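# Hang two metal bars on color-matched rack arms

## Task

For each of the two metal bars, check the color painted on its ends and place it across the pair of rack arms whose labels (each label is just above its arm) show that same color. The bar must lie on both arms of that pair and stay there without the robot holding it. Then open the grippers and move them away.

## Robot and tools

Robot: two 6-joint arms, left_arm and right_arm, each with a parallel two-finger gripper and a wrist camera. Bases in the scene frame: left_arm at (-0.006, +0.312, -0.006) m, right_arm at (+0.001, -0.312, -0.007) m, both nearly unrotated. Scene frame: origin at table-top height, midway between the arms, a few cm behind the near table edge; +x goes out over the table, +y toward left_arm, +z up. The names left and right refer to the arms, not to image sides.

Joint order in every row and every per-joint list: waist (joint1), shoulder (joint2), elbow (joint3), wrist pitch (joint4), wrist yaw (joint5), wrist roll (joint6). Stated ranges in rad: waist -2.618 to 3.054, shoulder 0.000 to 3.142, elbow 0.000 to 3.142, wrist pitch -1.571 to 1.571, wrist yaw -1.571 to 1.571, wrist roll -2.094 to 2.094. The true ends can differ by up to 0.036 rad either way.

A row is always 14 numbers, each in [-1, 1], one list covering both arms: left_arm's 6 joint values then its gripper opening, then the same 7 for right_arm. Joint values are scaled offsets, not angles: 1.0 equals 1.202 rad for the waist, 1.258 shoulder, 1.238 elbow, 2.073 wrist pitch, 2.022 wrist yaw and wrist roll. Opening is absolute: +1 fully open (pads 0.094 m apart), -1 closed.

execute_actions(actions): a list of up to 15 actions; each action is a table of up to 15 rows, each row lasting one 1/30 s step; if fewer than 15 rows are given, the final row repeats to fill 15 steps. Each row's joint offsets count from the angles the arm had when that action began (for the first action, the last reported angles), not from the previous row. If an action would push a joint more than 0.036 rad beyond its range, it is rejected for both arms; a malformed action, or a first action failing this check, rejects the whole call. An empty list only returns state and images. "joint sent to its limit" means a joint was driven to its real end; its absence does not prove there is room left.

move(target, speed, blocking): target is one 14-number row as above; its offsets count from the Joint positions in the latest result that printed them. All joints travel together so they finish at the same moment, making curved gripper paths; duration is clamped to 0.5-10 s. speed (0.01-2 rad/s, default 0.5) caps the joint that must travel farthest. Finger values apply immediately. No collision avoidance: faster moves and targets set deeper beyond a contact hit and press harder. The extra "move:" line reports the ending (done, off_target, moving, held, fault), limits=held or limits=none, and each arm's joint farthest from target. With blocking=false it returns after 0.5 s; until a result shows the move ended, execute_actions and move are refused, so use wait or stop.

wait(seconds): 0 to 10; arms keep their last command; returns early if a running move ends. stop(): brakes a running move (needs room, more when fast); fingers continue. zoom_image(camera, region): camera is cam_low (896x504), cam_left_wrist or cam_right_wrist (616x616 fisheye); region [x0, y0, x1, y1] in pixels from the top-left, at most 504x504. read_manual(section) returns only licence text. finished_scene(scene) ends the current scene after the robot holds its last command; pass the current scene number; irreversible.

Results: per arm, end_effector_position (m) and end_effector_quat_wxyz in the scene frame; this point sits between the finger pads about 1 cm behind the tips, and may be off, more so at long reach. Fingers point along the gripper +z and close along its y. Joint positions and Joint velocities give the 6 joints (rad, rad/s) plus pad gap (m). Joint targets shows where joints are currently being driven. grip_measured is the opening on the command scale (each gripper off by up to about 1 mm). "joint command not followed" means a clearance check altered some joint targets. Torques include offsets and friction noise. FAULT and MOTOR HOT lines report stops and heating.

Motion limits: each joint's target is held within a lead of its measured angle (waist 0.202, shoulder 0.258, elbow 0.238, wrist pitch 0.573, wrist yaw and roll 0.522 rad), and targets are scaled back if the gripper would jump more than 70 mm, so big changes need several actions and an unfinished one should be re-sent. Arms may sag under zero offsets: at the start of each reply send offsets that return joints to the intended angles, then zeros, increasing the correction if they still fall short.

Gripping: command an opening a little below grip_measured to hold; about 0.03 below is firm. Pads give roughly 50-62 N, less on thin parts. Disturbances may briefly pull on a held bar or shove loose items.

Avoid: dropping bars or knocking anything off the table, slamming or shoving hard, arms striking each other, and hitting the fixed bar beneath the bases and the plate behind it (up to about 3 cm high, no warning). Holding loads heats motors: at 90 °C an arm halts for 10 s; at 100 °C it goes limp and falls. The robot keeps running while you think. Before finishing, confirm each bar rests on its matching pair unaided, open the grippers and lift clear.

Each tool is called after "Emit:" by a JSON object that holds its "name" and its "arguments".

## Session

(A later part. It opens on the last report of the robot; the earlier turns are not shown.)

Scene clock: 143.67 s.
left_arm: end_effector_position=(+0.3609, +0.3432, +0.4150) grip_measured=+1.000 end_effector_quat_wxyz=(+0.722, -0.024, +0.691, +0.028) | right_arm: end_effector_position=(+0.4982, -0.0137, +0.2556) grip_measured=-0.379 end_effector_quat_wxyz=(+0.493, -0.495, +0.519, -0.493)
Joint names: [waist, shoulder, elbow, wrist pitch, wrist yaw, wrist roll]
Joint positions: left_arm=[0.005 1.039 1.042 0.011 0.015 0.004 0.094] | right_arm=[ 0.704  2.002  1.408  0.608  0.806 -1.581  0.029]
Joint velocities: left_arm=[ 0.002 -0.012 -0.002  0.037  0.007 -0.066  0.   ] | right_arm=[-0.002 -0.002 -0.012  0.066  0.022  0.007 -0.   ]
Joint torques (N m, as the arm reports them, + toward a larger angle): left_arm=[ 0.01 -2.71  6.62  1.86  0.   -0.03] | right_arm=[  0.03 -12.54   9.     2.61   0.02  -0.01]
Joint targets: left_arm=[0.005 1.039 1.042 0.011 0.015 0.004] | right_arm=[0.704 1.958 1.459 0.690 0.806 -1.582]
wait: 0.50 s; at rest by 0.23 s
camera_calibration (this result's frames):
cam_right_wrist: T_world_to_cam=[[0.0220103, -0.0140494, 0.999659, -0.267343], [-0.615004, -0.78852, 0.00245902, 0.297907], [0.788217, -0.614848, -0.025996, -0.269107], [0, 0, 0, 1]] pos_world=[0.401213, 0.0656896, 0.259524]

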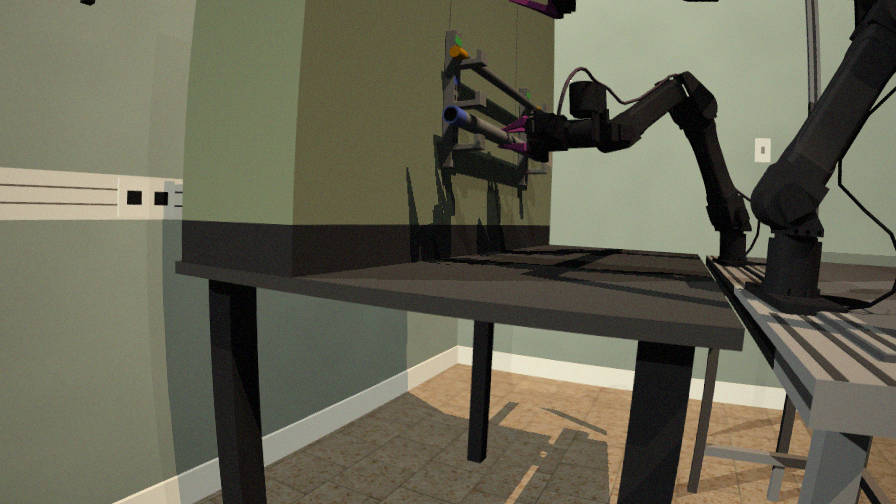

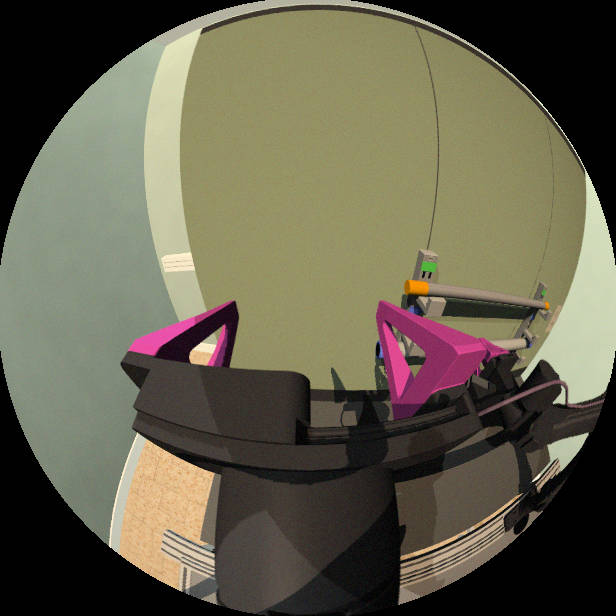

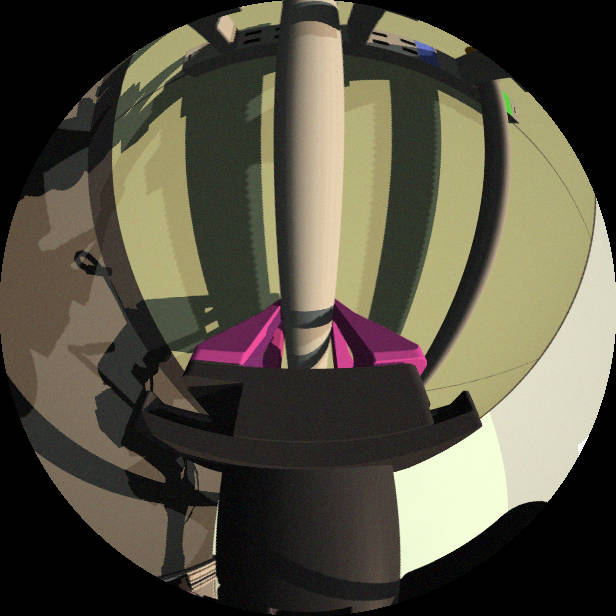

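Emit:
{"name": "execute_actions", "arguments": {"actions": [[[0.01,0,0,0,0,0,1,0.004,-0.035,0.041,0.040,0.003,0,-0.42],[0.02,0,0,0,0,0,1,0.008,-0.035,0.041,0.040,0.006,0,-0.42],[0.03,0,0,0,0,0,1,0.013,-0.035,0.041,0.040,0.009,0,-0.42],[0.04,0,0,0,0,0,1,0.019,-0.035,0.041,0.040,0.012,0,-0.42],[0.05,0,0,0,0,0,1,0.025,-0.035,0.041,0.040,0.016,0,-0.42],[0.06,0,0,0,0,0,1,0.031,-0.035,0.041,0.040,0.019,0,-0.42],[0.07,0,0,0,0,0,1,0.037,-0.035,0.041,0.040,0.023,0,-0.42],[0.08,0,0,0,0,0,1,0.043,-0.035,0.041,0.040,0.027,0,-0.42],[0.09,0,0,0,0,0,1,0.049,-0.035,0.041,0.040,0.030,0,-0.42],[0.10,0,0,0,0,0,1,0.055,-0.035,0.041,0.040,0.034,0,-0.42],[0.11,0,0,0,0,0,1,0.061,-0.035,0.041,0.040,0.037,0,-0.42],[0.12,0,0,0,0,0,1,0.067,-0.035,0.041,0.040,0.041,0,-0.42],[0.13,0,0,0,0,0,1,0.073,-0.035,0.041,0.040,0.044,0,-0.42],[0.14,0,0,0,0,0,1,0.079,-0.035,0.041,0.040,0.048,0,-0.42],[0.15,0,0,0,0,0,1,0.085,-0.035,0.041,0.040,0.052,0,-0.42]]]}}

Emit:
{"name": "wait", "arguments": {"seconds": 0.5}}

Emit:
{"name": "zoom_image", "arguments": {"camera": "cam_low", "region": [400, 20, 600, 220]}}

Scene clock: 163.93 s.
left_arm: end_effector_position=(+0.3518, +0.3995, +0.4148) grip_measured=+1.000 end_effector_quat_wxyz=(+0.717, -0.077, +0.688, +0.081) | right_arm: end_effector_position=(+0.4740, +0.0092, +0.2571) grip_measured=-0.379 end_effector_quat_wxyz=(+0.494, -0.496, +0.518, -0.491)
Joint names: [waist, shoulder, elbow, wrist pitch, wrist yaw, wrist roll]
Joint positions: left_arm=[0.156 1.039 1.042 0.011 0.016 0.004 0.094] | right_arm=[ 0.78   2.002  1.408  0.609  0.878 -1.581  0.029]
Joint velocities: left_arm=[ 0.315 -0.007  0.007  0.037  0.037 -0.066  0.   ] | right_arm=[ 0.261 -0.012  0.012 -0.037  0.212 -0.007 -0.   ]
Joint torques (N m, as the arm reports them, + toward a larger angle): left_arm=[ 0.9  -2.73  6.62  1.86  0.06 -0.05] | right_arm=[  1.01 -12.5    8.9    2.56   0.08   0.  ]
Joint targets: left_arm=[0.185 1.039 1.042 0.011 0.015 0.004] | right_arm=[0.806 1.958 1.459 0.691 0.911 -1.581]
camera_calibration (this result's frames):
cam_left_wrist: T_world_to_cam=[[0.216668, -0.976232, -0.00518513, 0.314274], [-0.525763, -0.112211, -0.843198, 0.584204], [0.822574, 0.18542, -0.537579, -0.0147612], [0, 0, 0, 1]] pos_world=[0.251202, 0.375095, 0.486294]
cam_right_wrist: T_world_to_cam=[[0.0222594, -0.0153992, 0.999634, -0.268065], [-0.612624, -0.790373, 0.00146607, 0.300296], [0.790061, -0.612432, -0.0270272, -0.236514], [0, 0, 0, 1]] pos_world=[0.376796, 0.0883692, 0.261134]

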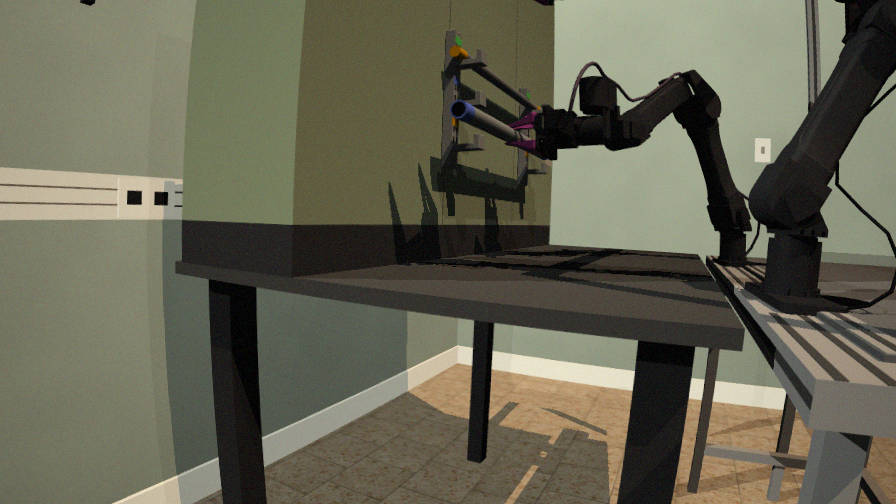

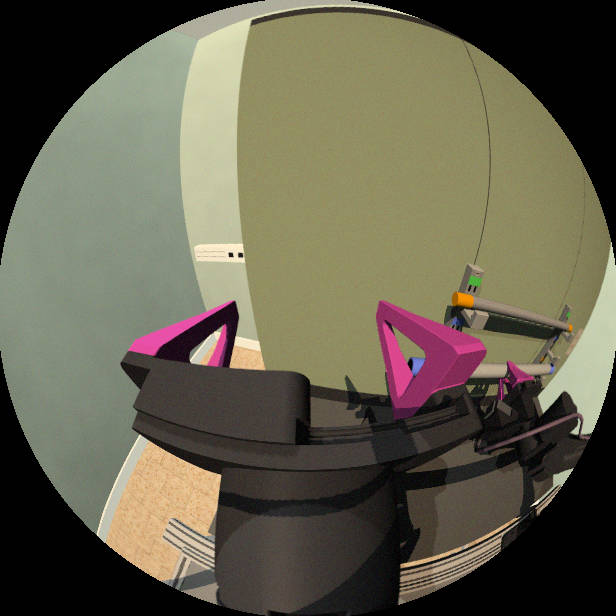

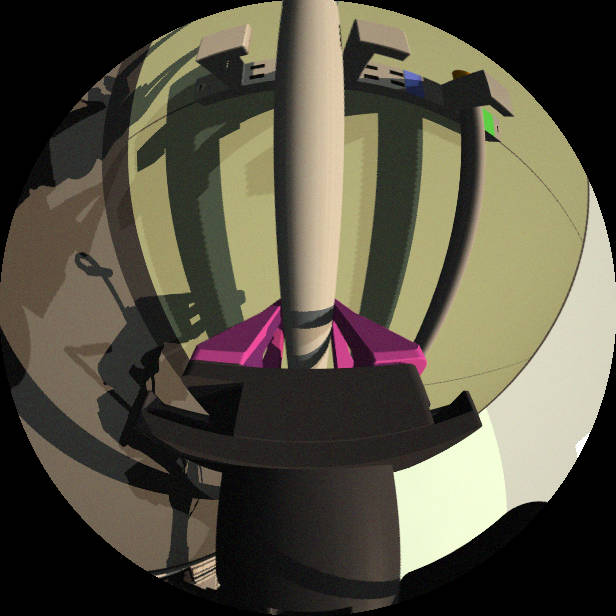

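Scene clock: 164.43 s.
left_arm: end_effector_position=(+0.3498, +0.4076, +0.4148) grip_measured=+1.000 end_effector_quat_wxyz=(+0.716, -0.085, +0.687, +0.089) | right_arm: end_effector_position=(+0.4666, +0.0145, +0.2579) grip_measured=-0.379 end_effector_quat_wxyz=(+0.494, -0.494, +0.520, -0.493)
Joint names: [waist, shoulder, elbow, wrist pitch, wrist yaw, wrist roll]
Joint positions: left_arm=[0.177 1.039 1.042 0.011 0.015 0.004 0.094] | right_arm=[ 0.802  2.002  1.408  0.611  0.906 -1.581  0.029]
Joint velocities: left_arm=[-0.012  0.002 -0.017 -0.051  0.007  0.022  0.   ] | right_arm=[-0.012 -0.007  0.002 -0.037 -0.022 -0.051 -0.   ]
Joint torques (N m, as the arm reports them, + toward a larger angle): left_arm=[ 0.67 -2.72  6.62  1.86  0.   -0.03] | right_arm=[  0.37 -12.51   8.95   2.54   0.07   0.  ]
Joint targets: left_arm=[0.185 1.039 1.042 0.011 0.015 0.004] | right_arm=[0.806 1.958 1.459 0.691 0.911 -1.581]
wait: 0.50 s; no rest
camera_calibration (this result's frames):
cam_left_wrist: T_world_to_cam=[[0.238575, -0.971113, -0.00456003, 0.312571], [-0.523066, -0.124543, -0.843144, 0.58807], [0.81822, 0.203538, -0.537669, -0.0204387], [0, 0, 0, 1]] pos_world=[0.249751, 0.380942, 0.486264]
cam_right_wrist: T_world_to_cam=[[0.0211744, -0.0173551, 0.999625, -0.268046], [-0.616912, -0.787032, -0.000596521, 0.302391], [0.786747, -0.616668, -0.0273715, -0.225723], [0, 0, 0, 1]] pos_world=[0.369812, 0.0941433, 0.261947]

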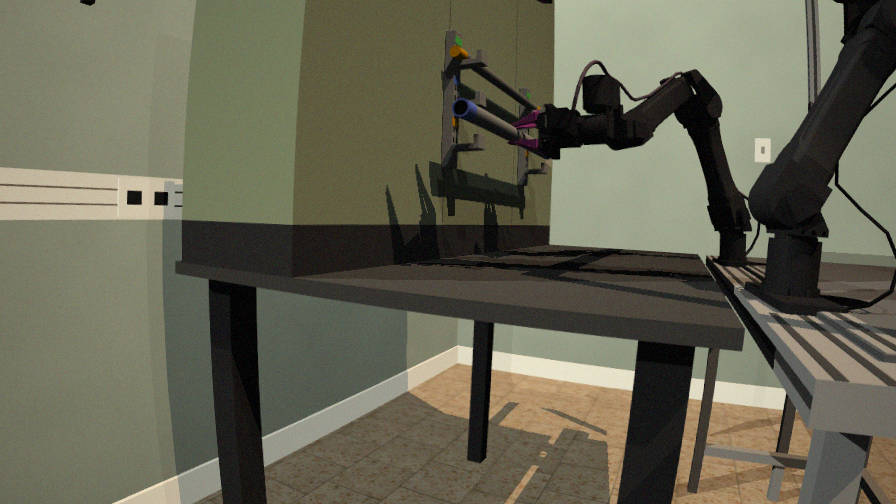

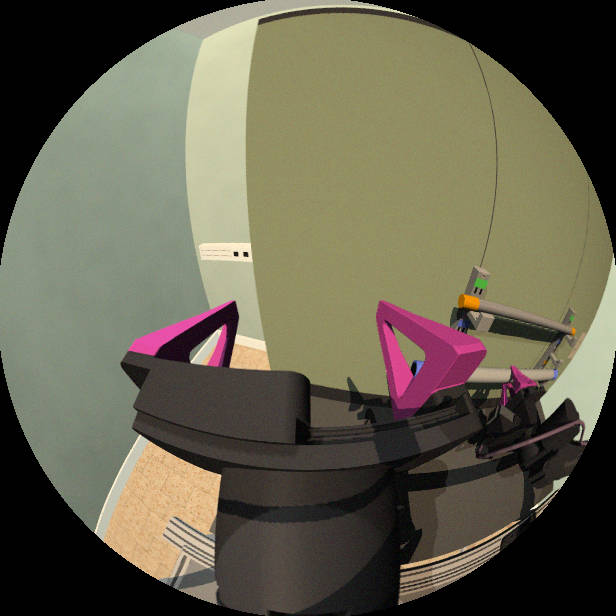

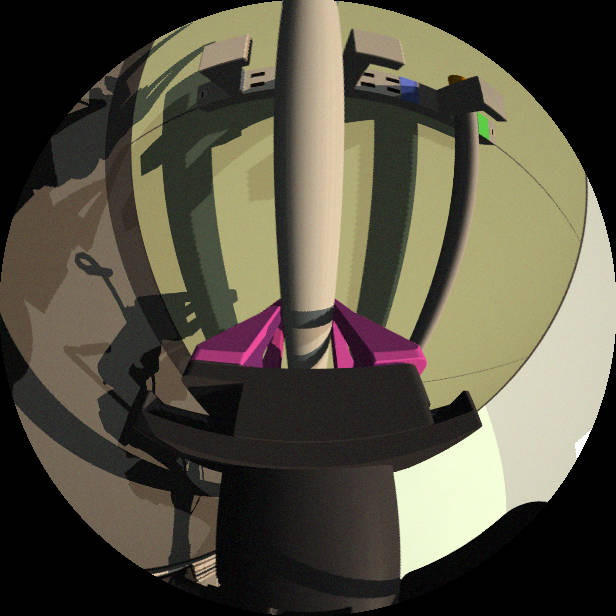

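Region (400, 20, 600, 220) of cam_low's 896x504 image, scaled by 2.520, with more detail than that image has.

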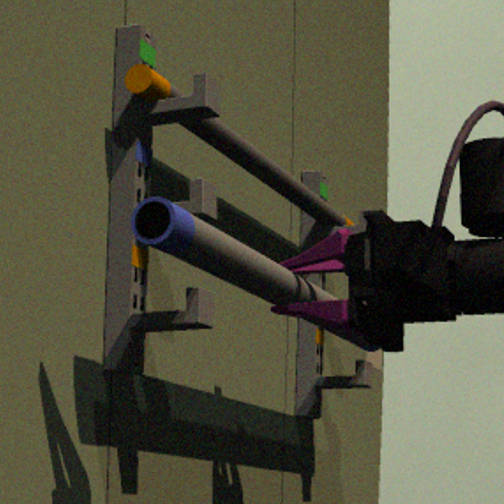

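Emit:
{"name": "execute_actions", "arguments": {"actions": [[[0.01,0,0,0,0,0,1,0.007,-0.035,0.041,0.030,0.005,0,-0.42],[0.02,0,0,0,0,0,1,0.012,-0.035,0.041,0.028,0.008,0,-0.42],[0.03,0,0,0,0,0,1,0.018,-0.035,0.041,0.026,0.011,0,-0.42],[0.04,0,0,0,0,0,1,0.025,-0.035,0.041,0.025,0.015,0,-0.42],[0.05,0,0,0,0,0,1,0.032,-0.035,0.041,0.025,0.019,0,-0.42],[0.06,0,0,0,0,0,1,0.039,-0.035,0.041,0.025,0.023,0,-0.42],[0.07,0,0,0,0,0,1,0.046,-0.035,0.041,0.025,0.027,0,-0.42],[0.08,0,0,0,0,0,1,0.053,-0.035,0.041,0.025,0.032,0,-0.42],[0.09,0,0,0,0,0,1,0.060,-0.035,0.041,0.025,0.036,0,-0.42],[0.10,0,0,0,0,0,1,0.067,-0.035,0.041,0.025,0.040,0,-0.42],[0.11,0,0,0,0,0,1,0.074,-0.035,0.041,0.025,0.044,0,-0.42],[0.12,0,0,0,0,0,1,0.081,-0.035,0.041,0.025,0.048,0,-0.42],[0.13,0,0,0,0,0,1,0.088,-0.035,0.041,0.025,0.052,0,-0.42],[0.14,0,0,0,0,0,1,0.095,-0.035,0.041,0.025,0.056,0,-0.42],[0.15,0,0,0,0,0,1,0.102,-0.035,0.041,0.025,0.060,0,-0.42]]]}}

Emit:
{"name": "wait", "arguments": {"seconds": 0.5}}

Scene clock: 175.13 s.
left_arm: end_effector_position=(+0.3311, +0.4616, +0.4143) grip_measured=+1.000 end_effector_quat_wxyz=(+0.708, -0.138, +0.678, +0.141) | right_arm: end_effector_position=(+0.4329, +0.0416, +0.2599) grip_measured=-0.379 end_effector_quat_wxyz=(+0.497, -0.496, +0.517, -0.489)
Joint names: [waist, shoulder, elbow, wrist pitch, wrist yaw, wrist roll]
Joint positions: left_arm=[0.329 1.039 1.042 0.011 0.016 0.004 0.094] | right_arm=[ 0.898  2.002  1.408  0.613  0.99  -1.582  0.029]
Joint velocities: left_arm=[ 0.33  -0.007 -0.002 -0.022  0.007  0.022  0.   ] | right_arm=[ 0.271 -0.002 -0.017  0.022  0.227 -0.022  0.   ]
Joint torques (N m, as the arm reports them, + toward a larger angle): left_arm=[ 0.63 -2.73  6.62  1.86 -0.03 -0.01] | right_arm=[  0.86 -12.44   8.91   2.22   0.06   0.01]
Joint targets: left_arm=[0.357 1.039 1.042 0.011 0.015 0.004] | right_arm=[0.925 1.958 1.459 0.663 1.027 -1.582]
camera_calibration (this result's frames):
cam_left_wrist: T_world_to_cam=[[0.381246, -0.924474, -0.000600768, 0.299116], [-0.498078, -0.204856, -0.842586, 0.613249], [0.778826, 0.321532, -0.538561, -0.0574505], [0, 0, 0, 1]] pos_world=[0.236153, 0.420625, 0.485954]
cam_right_wrist: T_world_to_cam=[[0.0212363, -0.0192587, 0.999589, -0.268845], [-0.607615, -0.794228, -0.00239332, 0.299761], [0.793948, -0.607314, -0.0285684, -0.185648], [0, 0, 0, 1]] pos_world=[0.335244, 0.120154, 0.264148]

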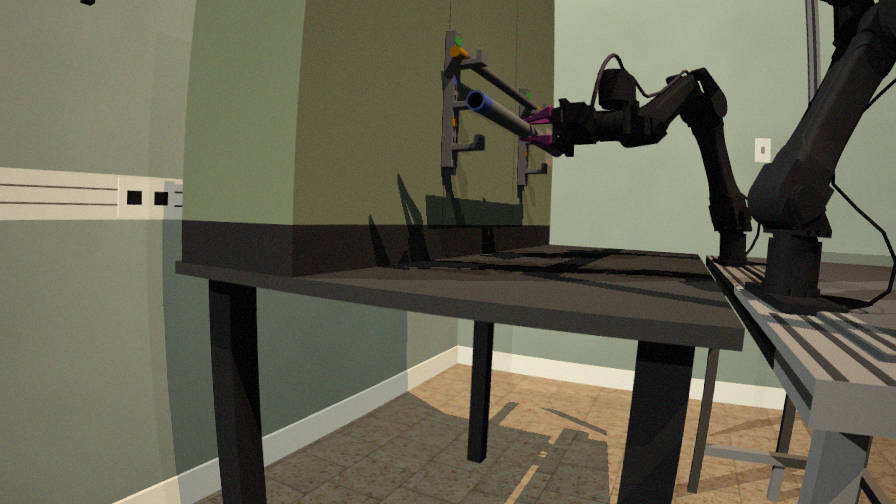

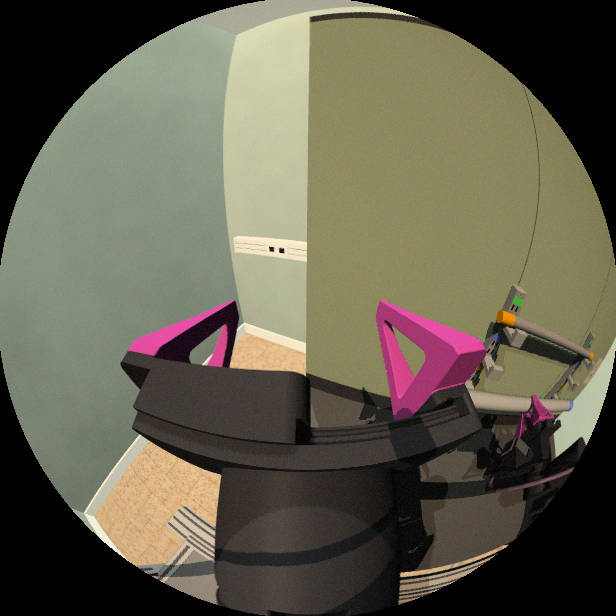

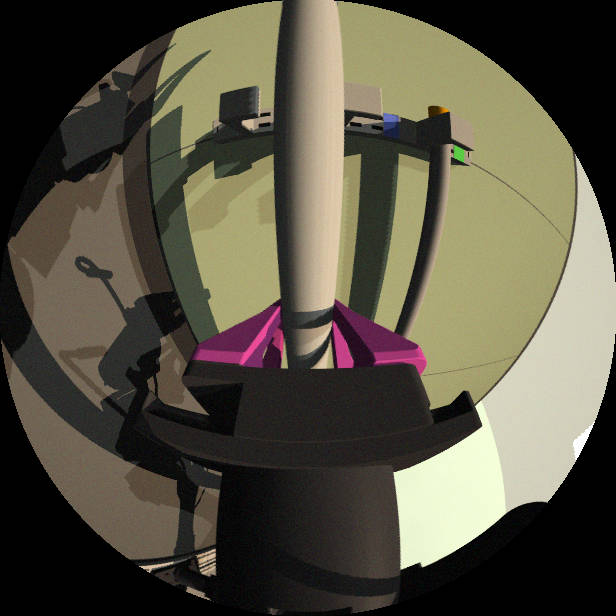

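Scene clock: 175.63 s.
left_arm: end_effector_position=(+0.3277, +0.4692, +0.4142) grip_measured=+1.000 end_effector_quat_wxyz=(+0.706, -0.146, +0.677, +0.148) | right_arm: end_effector_position=(+0.4247, +0.0454, +0.2602) grip_measured=-0.379 end_effector_quat_wxyz=(+0.495, -0.494, +0.520, -0.491)
Joint names: [waist, shoulder, elbow, wrist pitch, wrist yaw, wrist roll]
Joint positions: left_arm=[0.35  1.039 1.042 0.011 0.015 0.004 0.094] | right_arm=[ 0.921  2.002  1.408  0.613  1.022 -1.582  0.029]
Joint velocities: left_arm=[ 0.002 -0.002 -0.007 -0.081  0.007 -0.007  0.   ] | right_arm=[ 0.002 -0.027 -0.017 -0.051 -0.022  0.037 -0.001]
Joint torques (N m, as the arm reports them, + toward a larger angle): left_arm=[ 0.65 -2.7   6.61  1.86  0.   -0.02] | right_arm=[  0.36 -12.46   8.91   2.22   0.05   0.  ]
Joint targets: left_arm=[0.357 1.039 1.042 0.011 0.015 0.004] | right_arm=[0.924 1.958 1.459 0.663 1.027 -1.582]
wait: 0.50 s; no rest
camera_calibration (this result's frames):
cam_left_wrist: T_world_to_cam=[[0.401946, -0.915663, -0.0000028395, 0.296255], [-0.493302, -0.216541, -0.842475, 0.616925], [0.771422, 0.338631, -0.538736, -0.0628286], [0, 0, 0, 1]] pos_world=[0.233719, 0.426135, 0.485896]
cam_right_wrist: T_world_to_cam=[[0.0218019, -0.0194508, 0.999573, -0.269136], [-0.61485, -0.788641, -0.00193562, 0.300434], [0.788342, -0.614546, -0.0291532, -0.173939], [0, 0, 0, 1]] pos_world=[0.327713, 0.124807, 0.264531]

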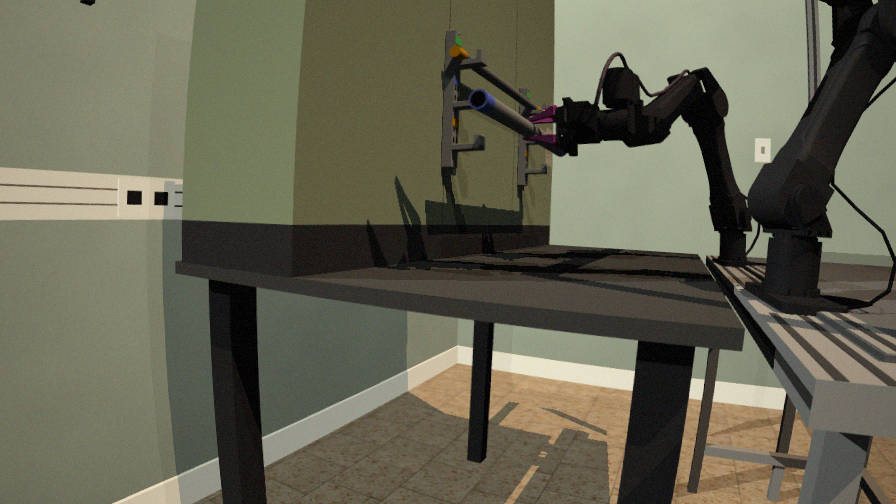

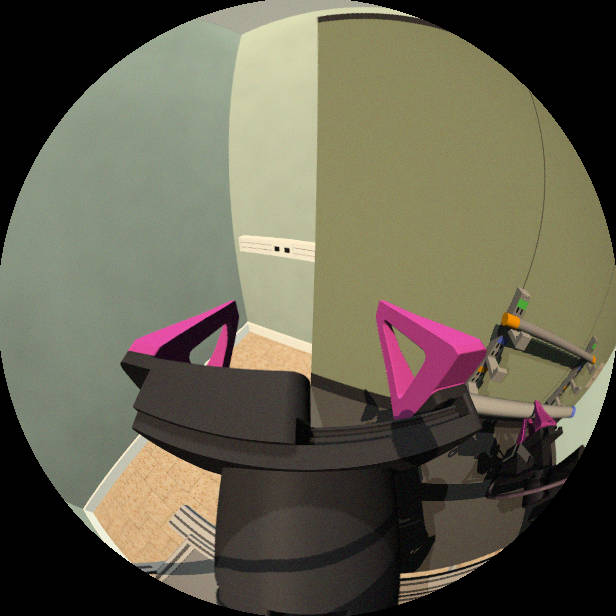

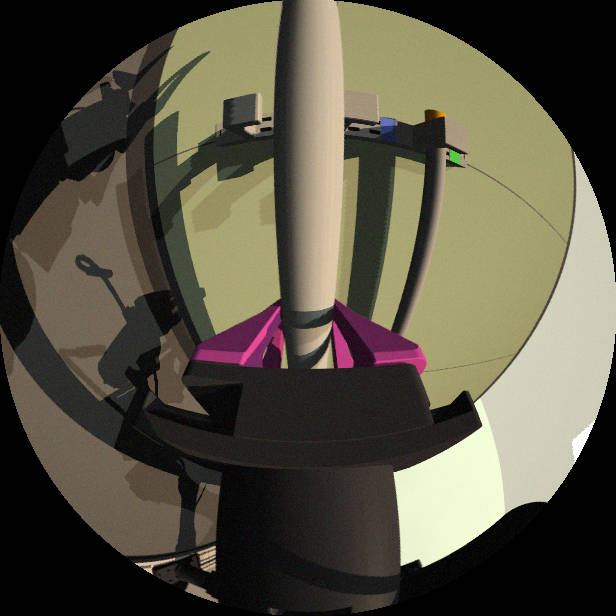

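Emit:
{"name": "move", "arguments": {"target": [0,0,0,0,0,0,1, 0,-0.104,0.173,-0.107,0,0,-0.42], "speed": 0.25}}

Scene clock: 189.77 s.
left_arm: end_effector_position=(+0.3277, +0.4692, +0.4142) grip_measured=+1.000 end_effector_quat_wxyz=(+0.706, -0.146, +0.677, +0.148) | right_arm: end_effector_position=(+0.4227, +0.0357, +0.3368) grip_measured=-0.379 end_effector_quat_wxyz=(+0.496, -0.491, +0.520, -0.492)
Joint names: [waist, shoulder, elbow, wrist pitch, wrist yaw, wrist roll]
Joint positions: left_arm=[0.35  1.039 1.042 0.011 0.015 0.004 0.094] | right_arm=[ 0.921  1.905  1.579  0.353  1.023 -1.585  0.029]
Joint velocities: left_arm=[ 0.007 -0.002 -0.012  0.022  0.007  0.007  0.   ] | right_arm=[ 0.007 -0.002 -0.027 -0.022 -0.066  0.081  0.001]
Joint torques (N m, as the arm reports them, + toward a larger angle): left_arm=[ 0.   -2.73  6.64  1.86  0.01 -0.03] | right_arm=[  0.04 -11.34   8.65   2.13   0.01   0.02]
Joint targets: left_arm=[0.350 1.039 1.042 0.011 0.015 0.004] | right_arm=[0.921 1.871 1.622 0.392 1.022 -1.582]
move: off_target (right_arm); limits=none; left_arm: farthest joint: the waist, 0.000 radians from its target (0.000 radians at the start); right_arm: farthest joint: the elbow, 0.043 radians from its target (0.214 radians at the start)
camera_calibration (this result's frames):
cam_left_wrist: T_world_to_cam=[[0.401946, -0.915663, -0.0000028395, 0.296255], [-0.493302, -0.216541, -0.842475, 0.616925], [0.771422, 0.338631, -0.538736, -0.0628286], [0, 0, 0, 1]] pos_world=[0.233719, 0.426135, 0.485896]
cam_right_wrist: T_world_to_cam=[[0.0175568, -0.0235116, 0.999569, -0.343901], [-0.615961, -0.787739, -0.00771001, 0.294081], [0.787581, -0.61556, -0.0283124, -0.176016], [0, 0, 0, 1]] pos_world=[0.325807, 0.115225, 0.341036]

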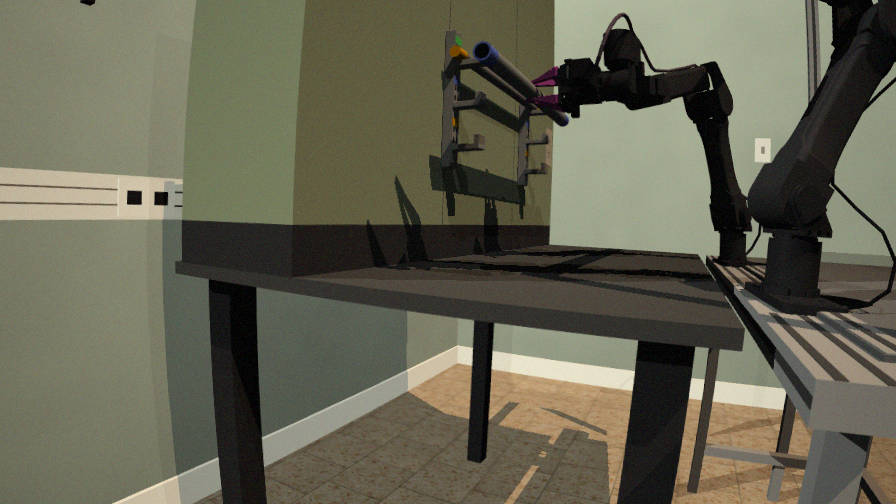

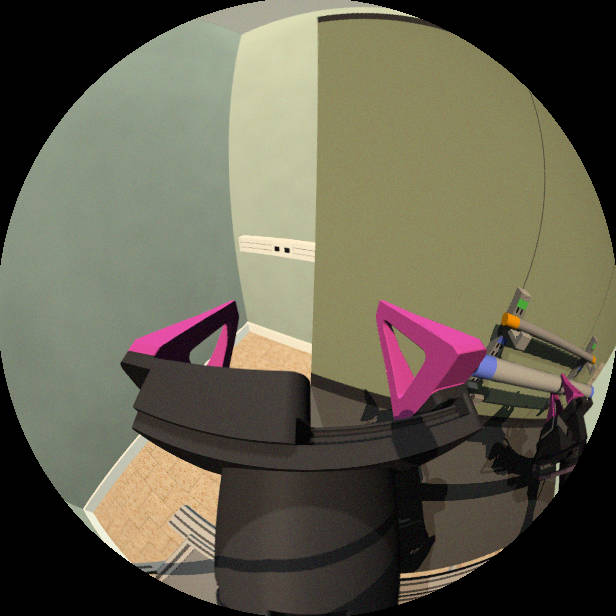

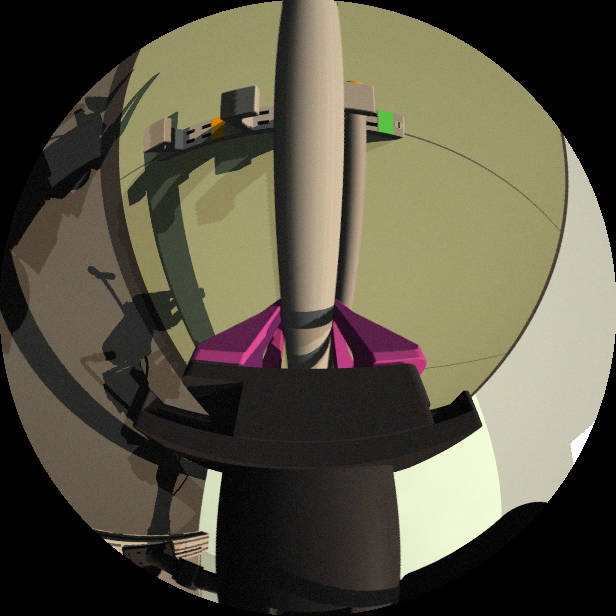

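Emit:
{"name": "execute_actions", "arguments": {"actions": [[[0,0,0,0,0,0,1,0,-0.02,0.035,0.025,0,0,-0.42],[0,0,0,0,0,0,1,0,-0.014,0.035,0.025,0,0,-0.42],[0,0,0,0,0,0,1,0,-0.008,0.035,0.025,0,0,-0.42],[0,0,0,0,0,0,1,0,-0.002,0.035,0.025,0,0,-0.42],[0,0,0,0,0,0,1,0,0.004,0.035,0.025,0,0,-0.42]]]}}

Scene clock: 196.93 s.
left_arm: end_effector_position=(+0.3277, +0.4692, +0.4142) grip_measured=+1.000 end_effector_quat_wxyz=(+0.706, -0.146, +0.677, +0.148) | right_arm: end_effector_position=(+0.4254, +0.0410, +0.3235) grip_measured=-0.379 end_effector_quat_wxyz=(+0.487, -0.501, +0.518, -0.494)
Joint names: [waist, shoulder, elbow, wrist pitch, wrist yaw, wrist roll]
Joint positions: left_arm=[0.35  1.039 1.042 0.011 0.015 0.004 0.094] | right_arm=[ 0.921  1.931  1.579  0.353  1.023 -1.585  0.029]
Joint velocities: left_arm=[ 0.007  0.012  0.022 -0.007  0.007  0.051  0.   ] | right_arm=[-0.002  0.007 -0.002 -0.022  0.037  0.022 -0.002]
Joint torques (N m, as the arm reports them, + toward a larger angle): left_arm=[-0.03 -2.73  6.61  1.87  0.   -0.04] | right_arm=[  0.04 -10.72   8.69   2.25   0.03   0.  ]
Joint targets: left_arm=[0.350 1.039 1.042 0.011 0.015 0.004] | right_arm=[0.921 1.910 1.623 0.405 1.023 -1.585]
camera_calibration (this result's frames):
cam_left_wrist: T_world_to_cam=[[0.401946, -0.915663, -0.0000028395, 0.296255], [-0.493302, -0.216541, -0.842475, 0.616925], [0.771422, 0.338631, -0.538736, -0.0628286], [0, 0, 0, 1]] pos_world=[0.233719, 0.426135, 0.485896]
cam_right_wrist: T_world_to_cam=[[0.0320096, -0.000668482, 0.999487, -0.337569], [-0.61522, -0.788122, 0.0191759, 0.290784], [0.787705, -0.615518, -0.0256387, -0.17621], [0, 0, 0, 1]] pos_world=[0.328503, 0.120487, 0.327302]

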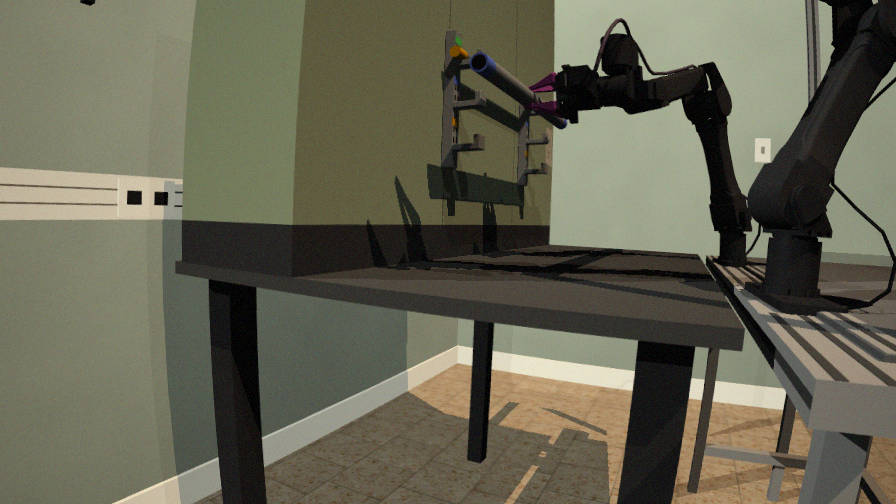

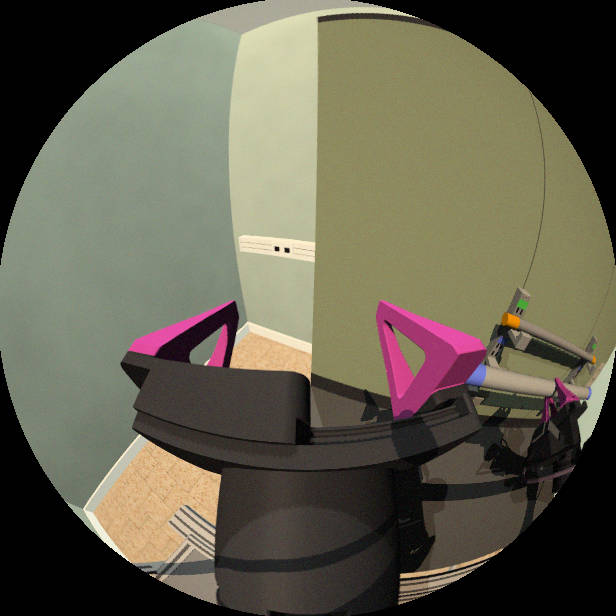

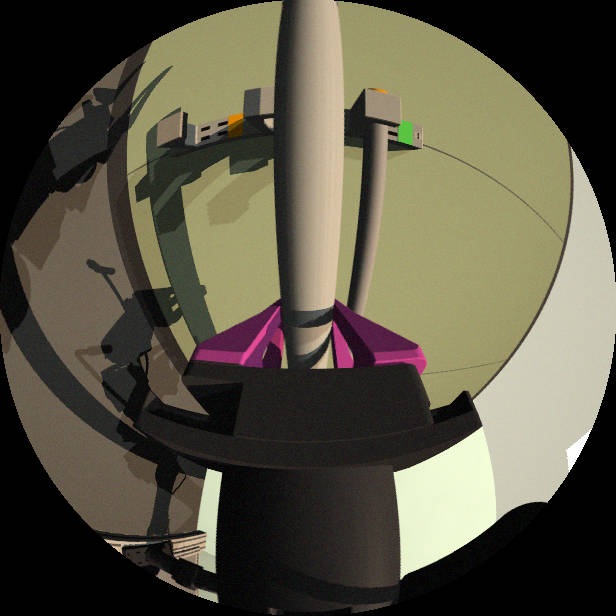

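Emit:
{"name": "execute_actions", "arguments": {"actions": [[[0,0,0,0,0,0,1,0,-0.02,0.035,0.025,0,0,-0.42],[0,0,0,0,0,0,1,0,-0.022,0.035,0.025,0,0,-0.42],[0,0,0,0,0,0,1,0,-0.024,0.035,0.025,0,0,-0.42],[0,0,0,0,0,0,1,0,-0.026,0.035,0.025,0,0,-0.42],[0,0,0,0,0,0,1,0,-0.028,0.035,0.025,0,0,-0.42],[0,0,0,0,0,0,1,0,-0.030,0.035,0.025,0,0,-0.42],[0,0,0,0,0,0,1,0,-0.032,0.035,0.025,0,0,-0.42],[0,0,0,0,0,0,1,0,-0.034,0.035,0.025,0,0,-0.42],[0,0,0,0,0,0,1,0,-0.036,0.035,0.025,0,0,-0.42],[0,0,0,0,0,0,1,0,-0.038,0.035,0.025,0,0,-0.42]]]}}

Emit:
{"name": "wait", "arguments": {"seconds": 0.3}}

Scene clock: 209.23 s.
left_arm: end_effector_position=(+0.3277, +0.4692, +0.4142) grip_measured=+1.000 end_effector_quat_wxyz=(+0.706, -0.146, +0.677, +0.148) | right_arm: end_effector_position=(+0.4254, +0.0410, +0.3235) grip_measured=-0.379 end_effector_quat_wxyz=(+0.487, -0.501, +0.518, -0.494)
Joint names: [waist, shoulder, elbow, wrist pitch, wrist yaw, wrist roll]
Joint positions: left_arm=[0.35  1.039 1.042 0.011 0.015 0.004 0.094] | right_arm=[ 0.921  1.931  1.579  0.353  1.023 -1.585  0.029]
Joint velocities: left_arm=[ 0.027  0.012 -0.007 -0.037  0.051 -0.037  0.   ] | right_arm=[-0.022 -0.012 -0.017 -0.051 -0.125 -0.051  0.001]
Joint torques (N m, as the arm reports them, + toward a larger angle): left_arm=[ 0.   -2.72  6.63  1.86  0.   -0.03] | right_arm=[  0.03 -12.43   8.68   2.24   0.03  -0.01]
Joint targets: left_arm=[0.350 1.039 1.042 0.011 0.015 0.004] | right_arm=[0.921 1.884 1.623 0.405 1.023 -1.585]
camera_calibration (this result's frames):
cam_left_wrist: T_world_to_cam=[[0.401946, -0.915663, -0.0000028395, 0.296255], [-0.493302, -0.216541, -0.842475, 0.616925], [0.771422, 0.338631, -0.538736, -0.0628286], [0, 0, 0, 1]] pos_world=[0.233719, 0.426135, 0.485896]
cam_right_wrist: T_world_to_cam=[[0.0320096, -0.000668482, 0.999487, -0.337569], [-0.61522, -0.788122, 0.0191759, 0.290784], [0.787705, -0.615518, -0.0256387, -0.17621], [0, 0, 0, 1]] pos_world=[0.328503, 0.120487, 0.327302]

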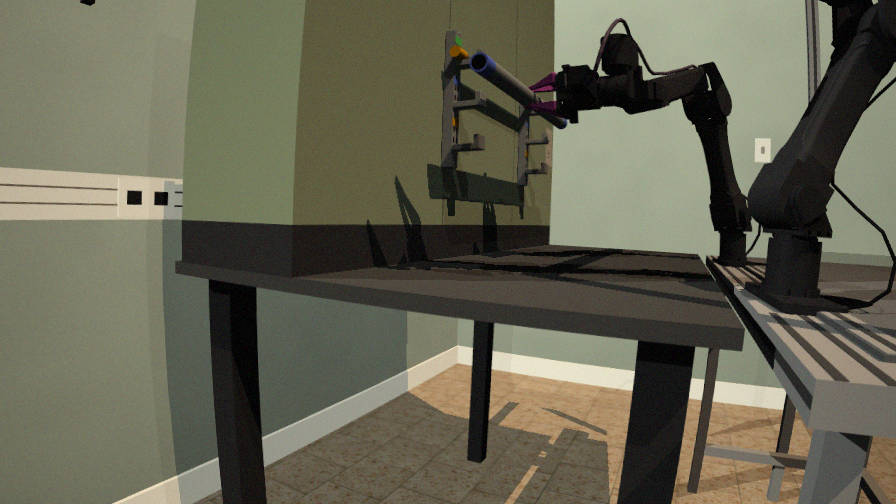

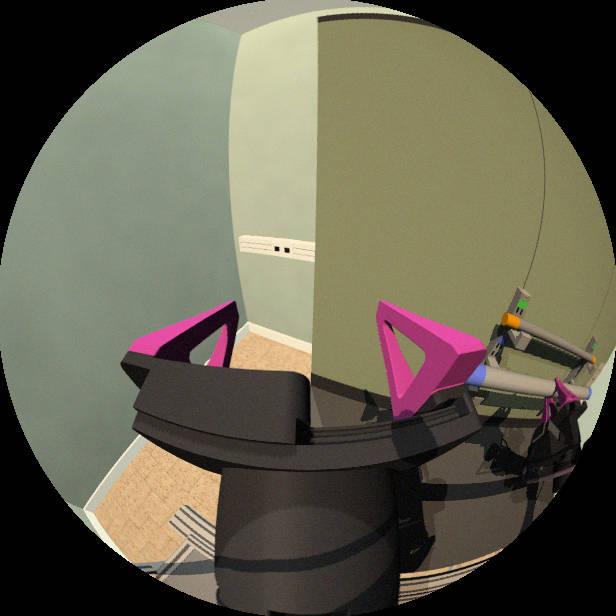

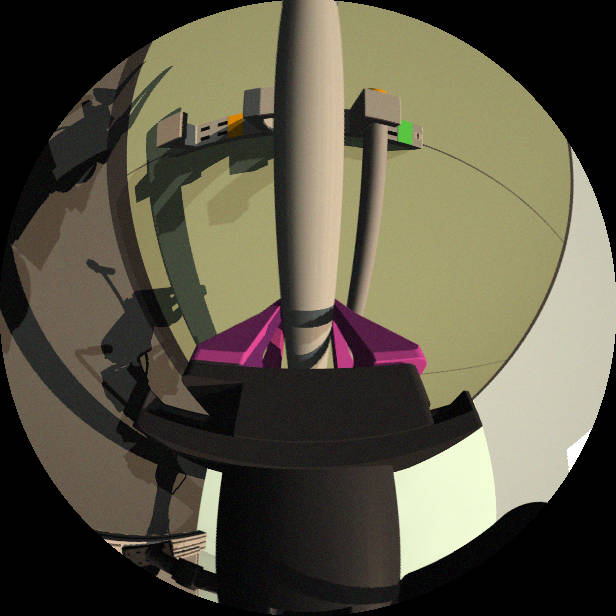

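Scene clock: 209.53 s.
left_arm: end_effector_position=(+0.3277, +0.4692, +0.4142) grip_measured=+1.000 end_effector_quat_wxyz=(+0.706, -0.146, +0.677, +0.148) | right_arm: end_effector_position=(+0.4254, +0.0410, +0.3235) grip_measured=-0.379 end_effector_quat_wxyz=(+0.487, -0.501, +0.518, -0.494)
Joint names: [waist, shoulder, elbow, wrist pitch, wrist yaw, wrist roll]
Joint positions: left_arm=[0.35  1.039 1.042 0.011 0.015 0.004 0.094] | right_arm=[ 0.921  1.931  1.579  0.353  1.023 -1.585  0.029]
Joint velocities: left_arm=[ 0.002  0.007 -0.017  0.022 -0.037  0.037  0.   ] | right_arm=[ 0.007  0.002  0.002  0.022 -0.007 -0.037 -0.001]
Joint torques (N m, as the arm reports them, + toward a larger angle): left_arm=[-0.02 -2.71  6.61  1.86  0.   -0.03] | right_arm=[  0.03 -12.43   8.68   2.24   0.03   0.  ]
Joint targets: left_arm=[0.350 1.039 1.042 0.011 0.015 0.004] | right_arm=[0.921 1.884 1.623 0.405 1.023 -1.585]
wait: 0.30 s; at rest by 0.17 s
camera_calibration (this result's frames):
cam_left_wrist: T_world_to_cam=[[0.401946, -0.915663, -0.0000028395, 0.296255], [-0.493302, -0.216541, -0.842475, 0.616925], [0.771422, 0.338631, -0.538736, -0.0628286], [0, 0, 0, 1]] pos_world=[0.233719, 0.426135, 0.485896]
cam_right_wrist: T_world_to_cam=[[0.0320096, -0.000668482, 0.999487, -0.337569], [-0.61522, -0.788122, 0.0191759, 0.290784], [0.787705, -0.615518, -0.0256387, -0.17621], [0, 0, 0, 1]] pos_world=[0.328503, 0.120487, 0.327302]

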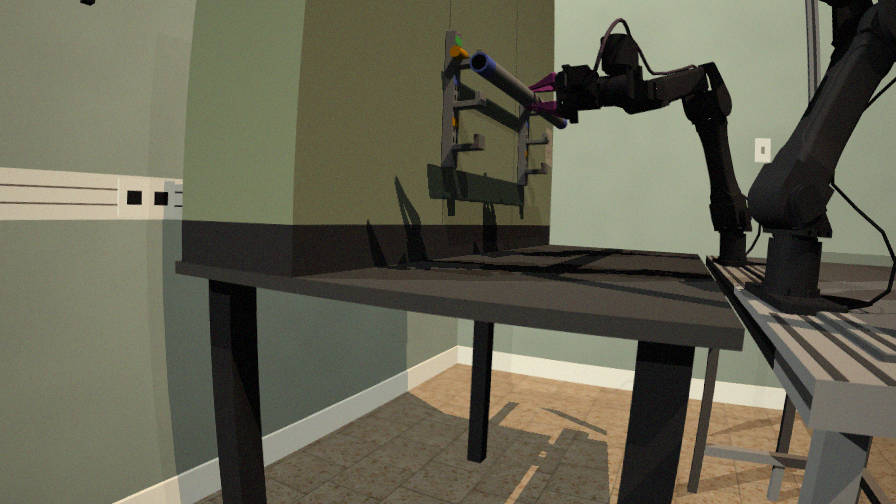

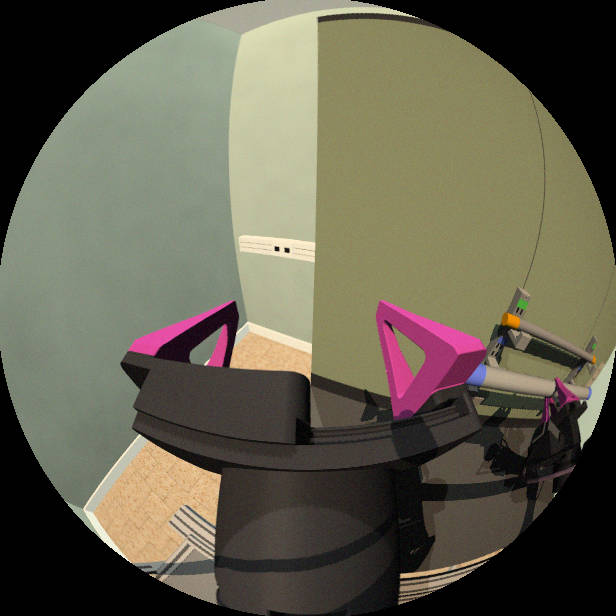

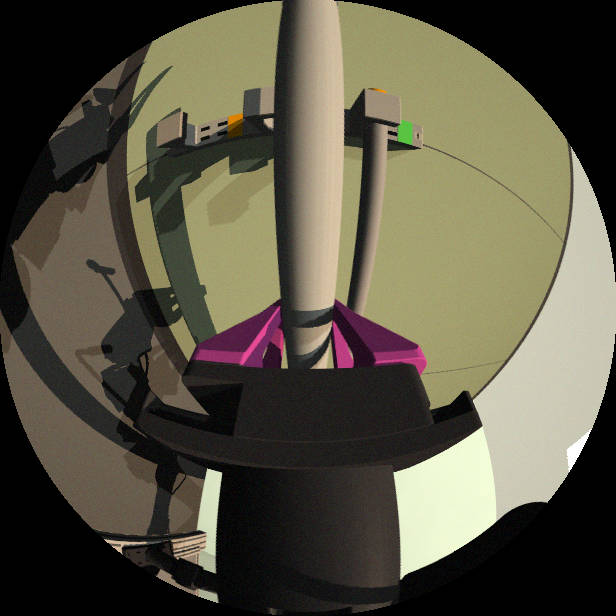

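Emit:
{"name": "execute_actions", "arguments": {"actions": [[[0,0,0,0,0,0,1,0,-0.040,0.035,0.025,0,0,-0.42],[0,0,0,0,0,0,1,0,-0.042,0.035,0.025,0,0,-0.42],[0,0,0,0,0,0,1,0,-0.044,0.035,0.025,0,0,-0.42]]]}}

Scene clock: 213.53 s.
left_arm: end_effector_position=(+0.3277, +0.4692, +0.4142) grip_measured=+1.000 end_effector_quat_wxyz=(+0.706, -0.146, +0.677, +0.148) | right_arm: end_effector_position=(+0.4254, +0.0410, +0.3235) grip_measured=-0.379 end_effector_quat_wxyz=(+0.487, -0.501, +0.518, -0.494)
Joint names: [waist, shoulder, elbow, wrist pitch, wrist yaw, wrist roll]
Joint positions: left_arm=[0.35  1.039 1.042 0.011 0.015 0.004 0.094] | right_arm=[ 0.921  1.931  1.579  0.353  1.023 -1.585  0.029]
Joint velocities: left_arm=[-0.002 -0.007 -0.007  0.037  0.007  0.022  0.   ] | right_arm=[-0.002  0.007 -0.002 -0.037  0.007  0.081 -0.001]
Joint torques (N m, as the arm reports them, + toward a larger angle): left_arm=[-0.01 -2.73  6.61  1.87 -0.01 -0.03] | right_arm=[  0.05 -12.91   8.68   2.24   0.03  -0.01]
Joint targets: left_arm=[0.350 1.039 1.042 0.011 0.015 0.004] | right_arm=[0.921 1.876 1.623 0.405 1.023 -1.585]
camera_calibration (this result's frames):
cam_left_wrist: T_world_to_cam=[[0.401946, -0.915663, -0.0000028395, 0.296255], [-0.493302, -0.216541, -0.842475, 0.616925], [0.771422, 0.338631, -0.538736, -0.0628286], [0, 0, 0, 1]] pos_world=[0.233719, 0.426135, 0.485896]
cam_right_wrist: T_world_to_cam=[[0.0320096, -0.000668482, 0.999487, -0.337569], [-0.61522, -0.788122, 0.0191759, 0.290784], [0.787705, -0.615518, -0.0256387, -0.17621], [0, 0, 0, 1]] pos_world=[0.328503, 0.120487, 0.327302]

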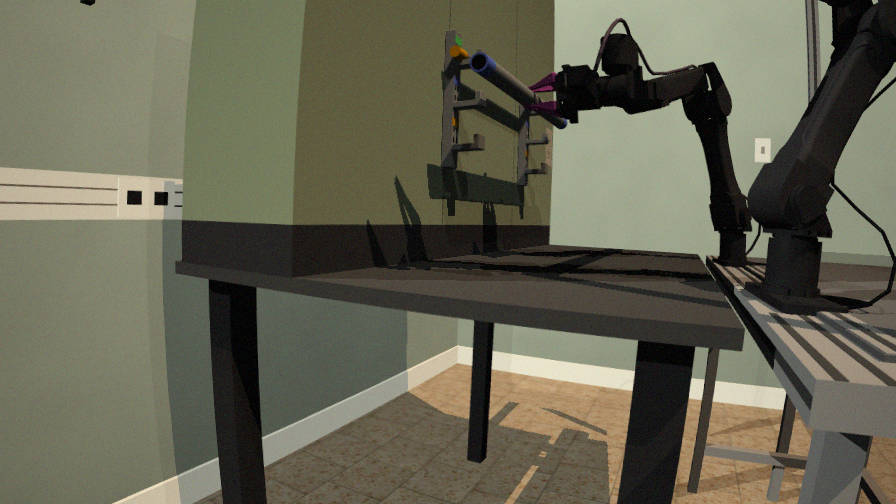

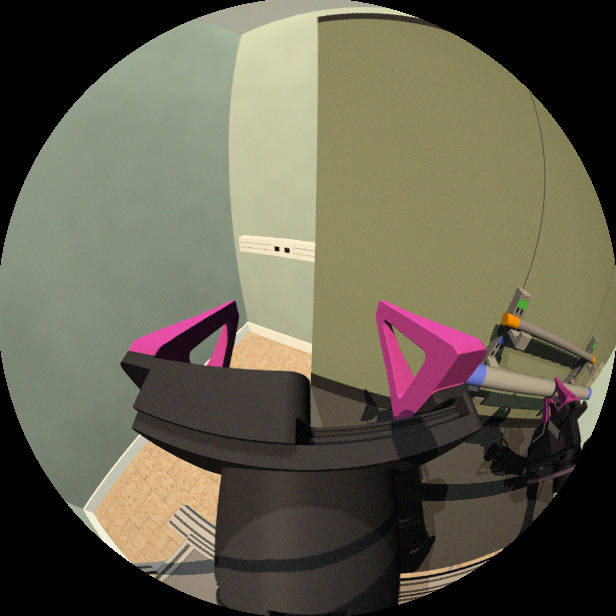

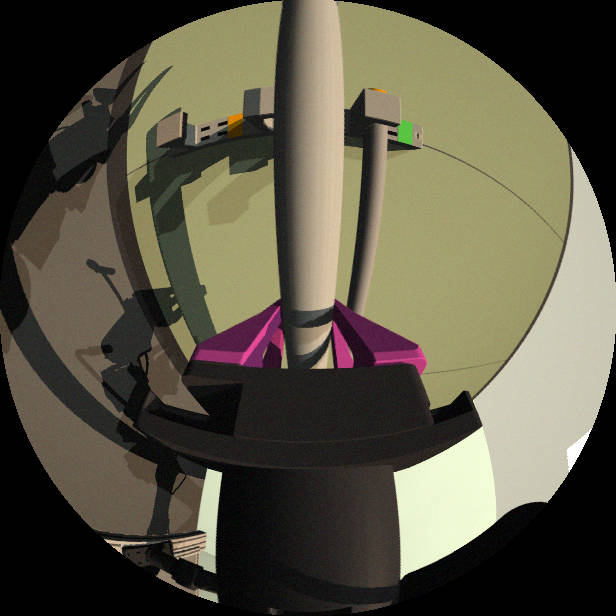

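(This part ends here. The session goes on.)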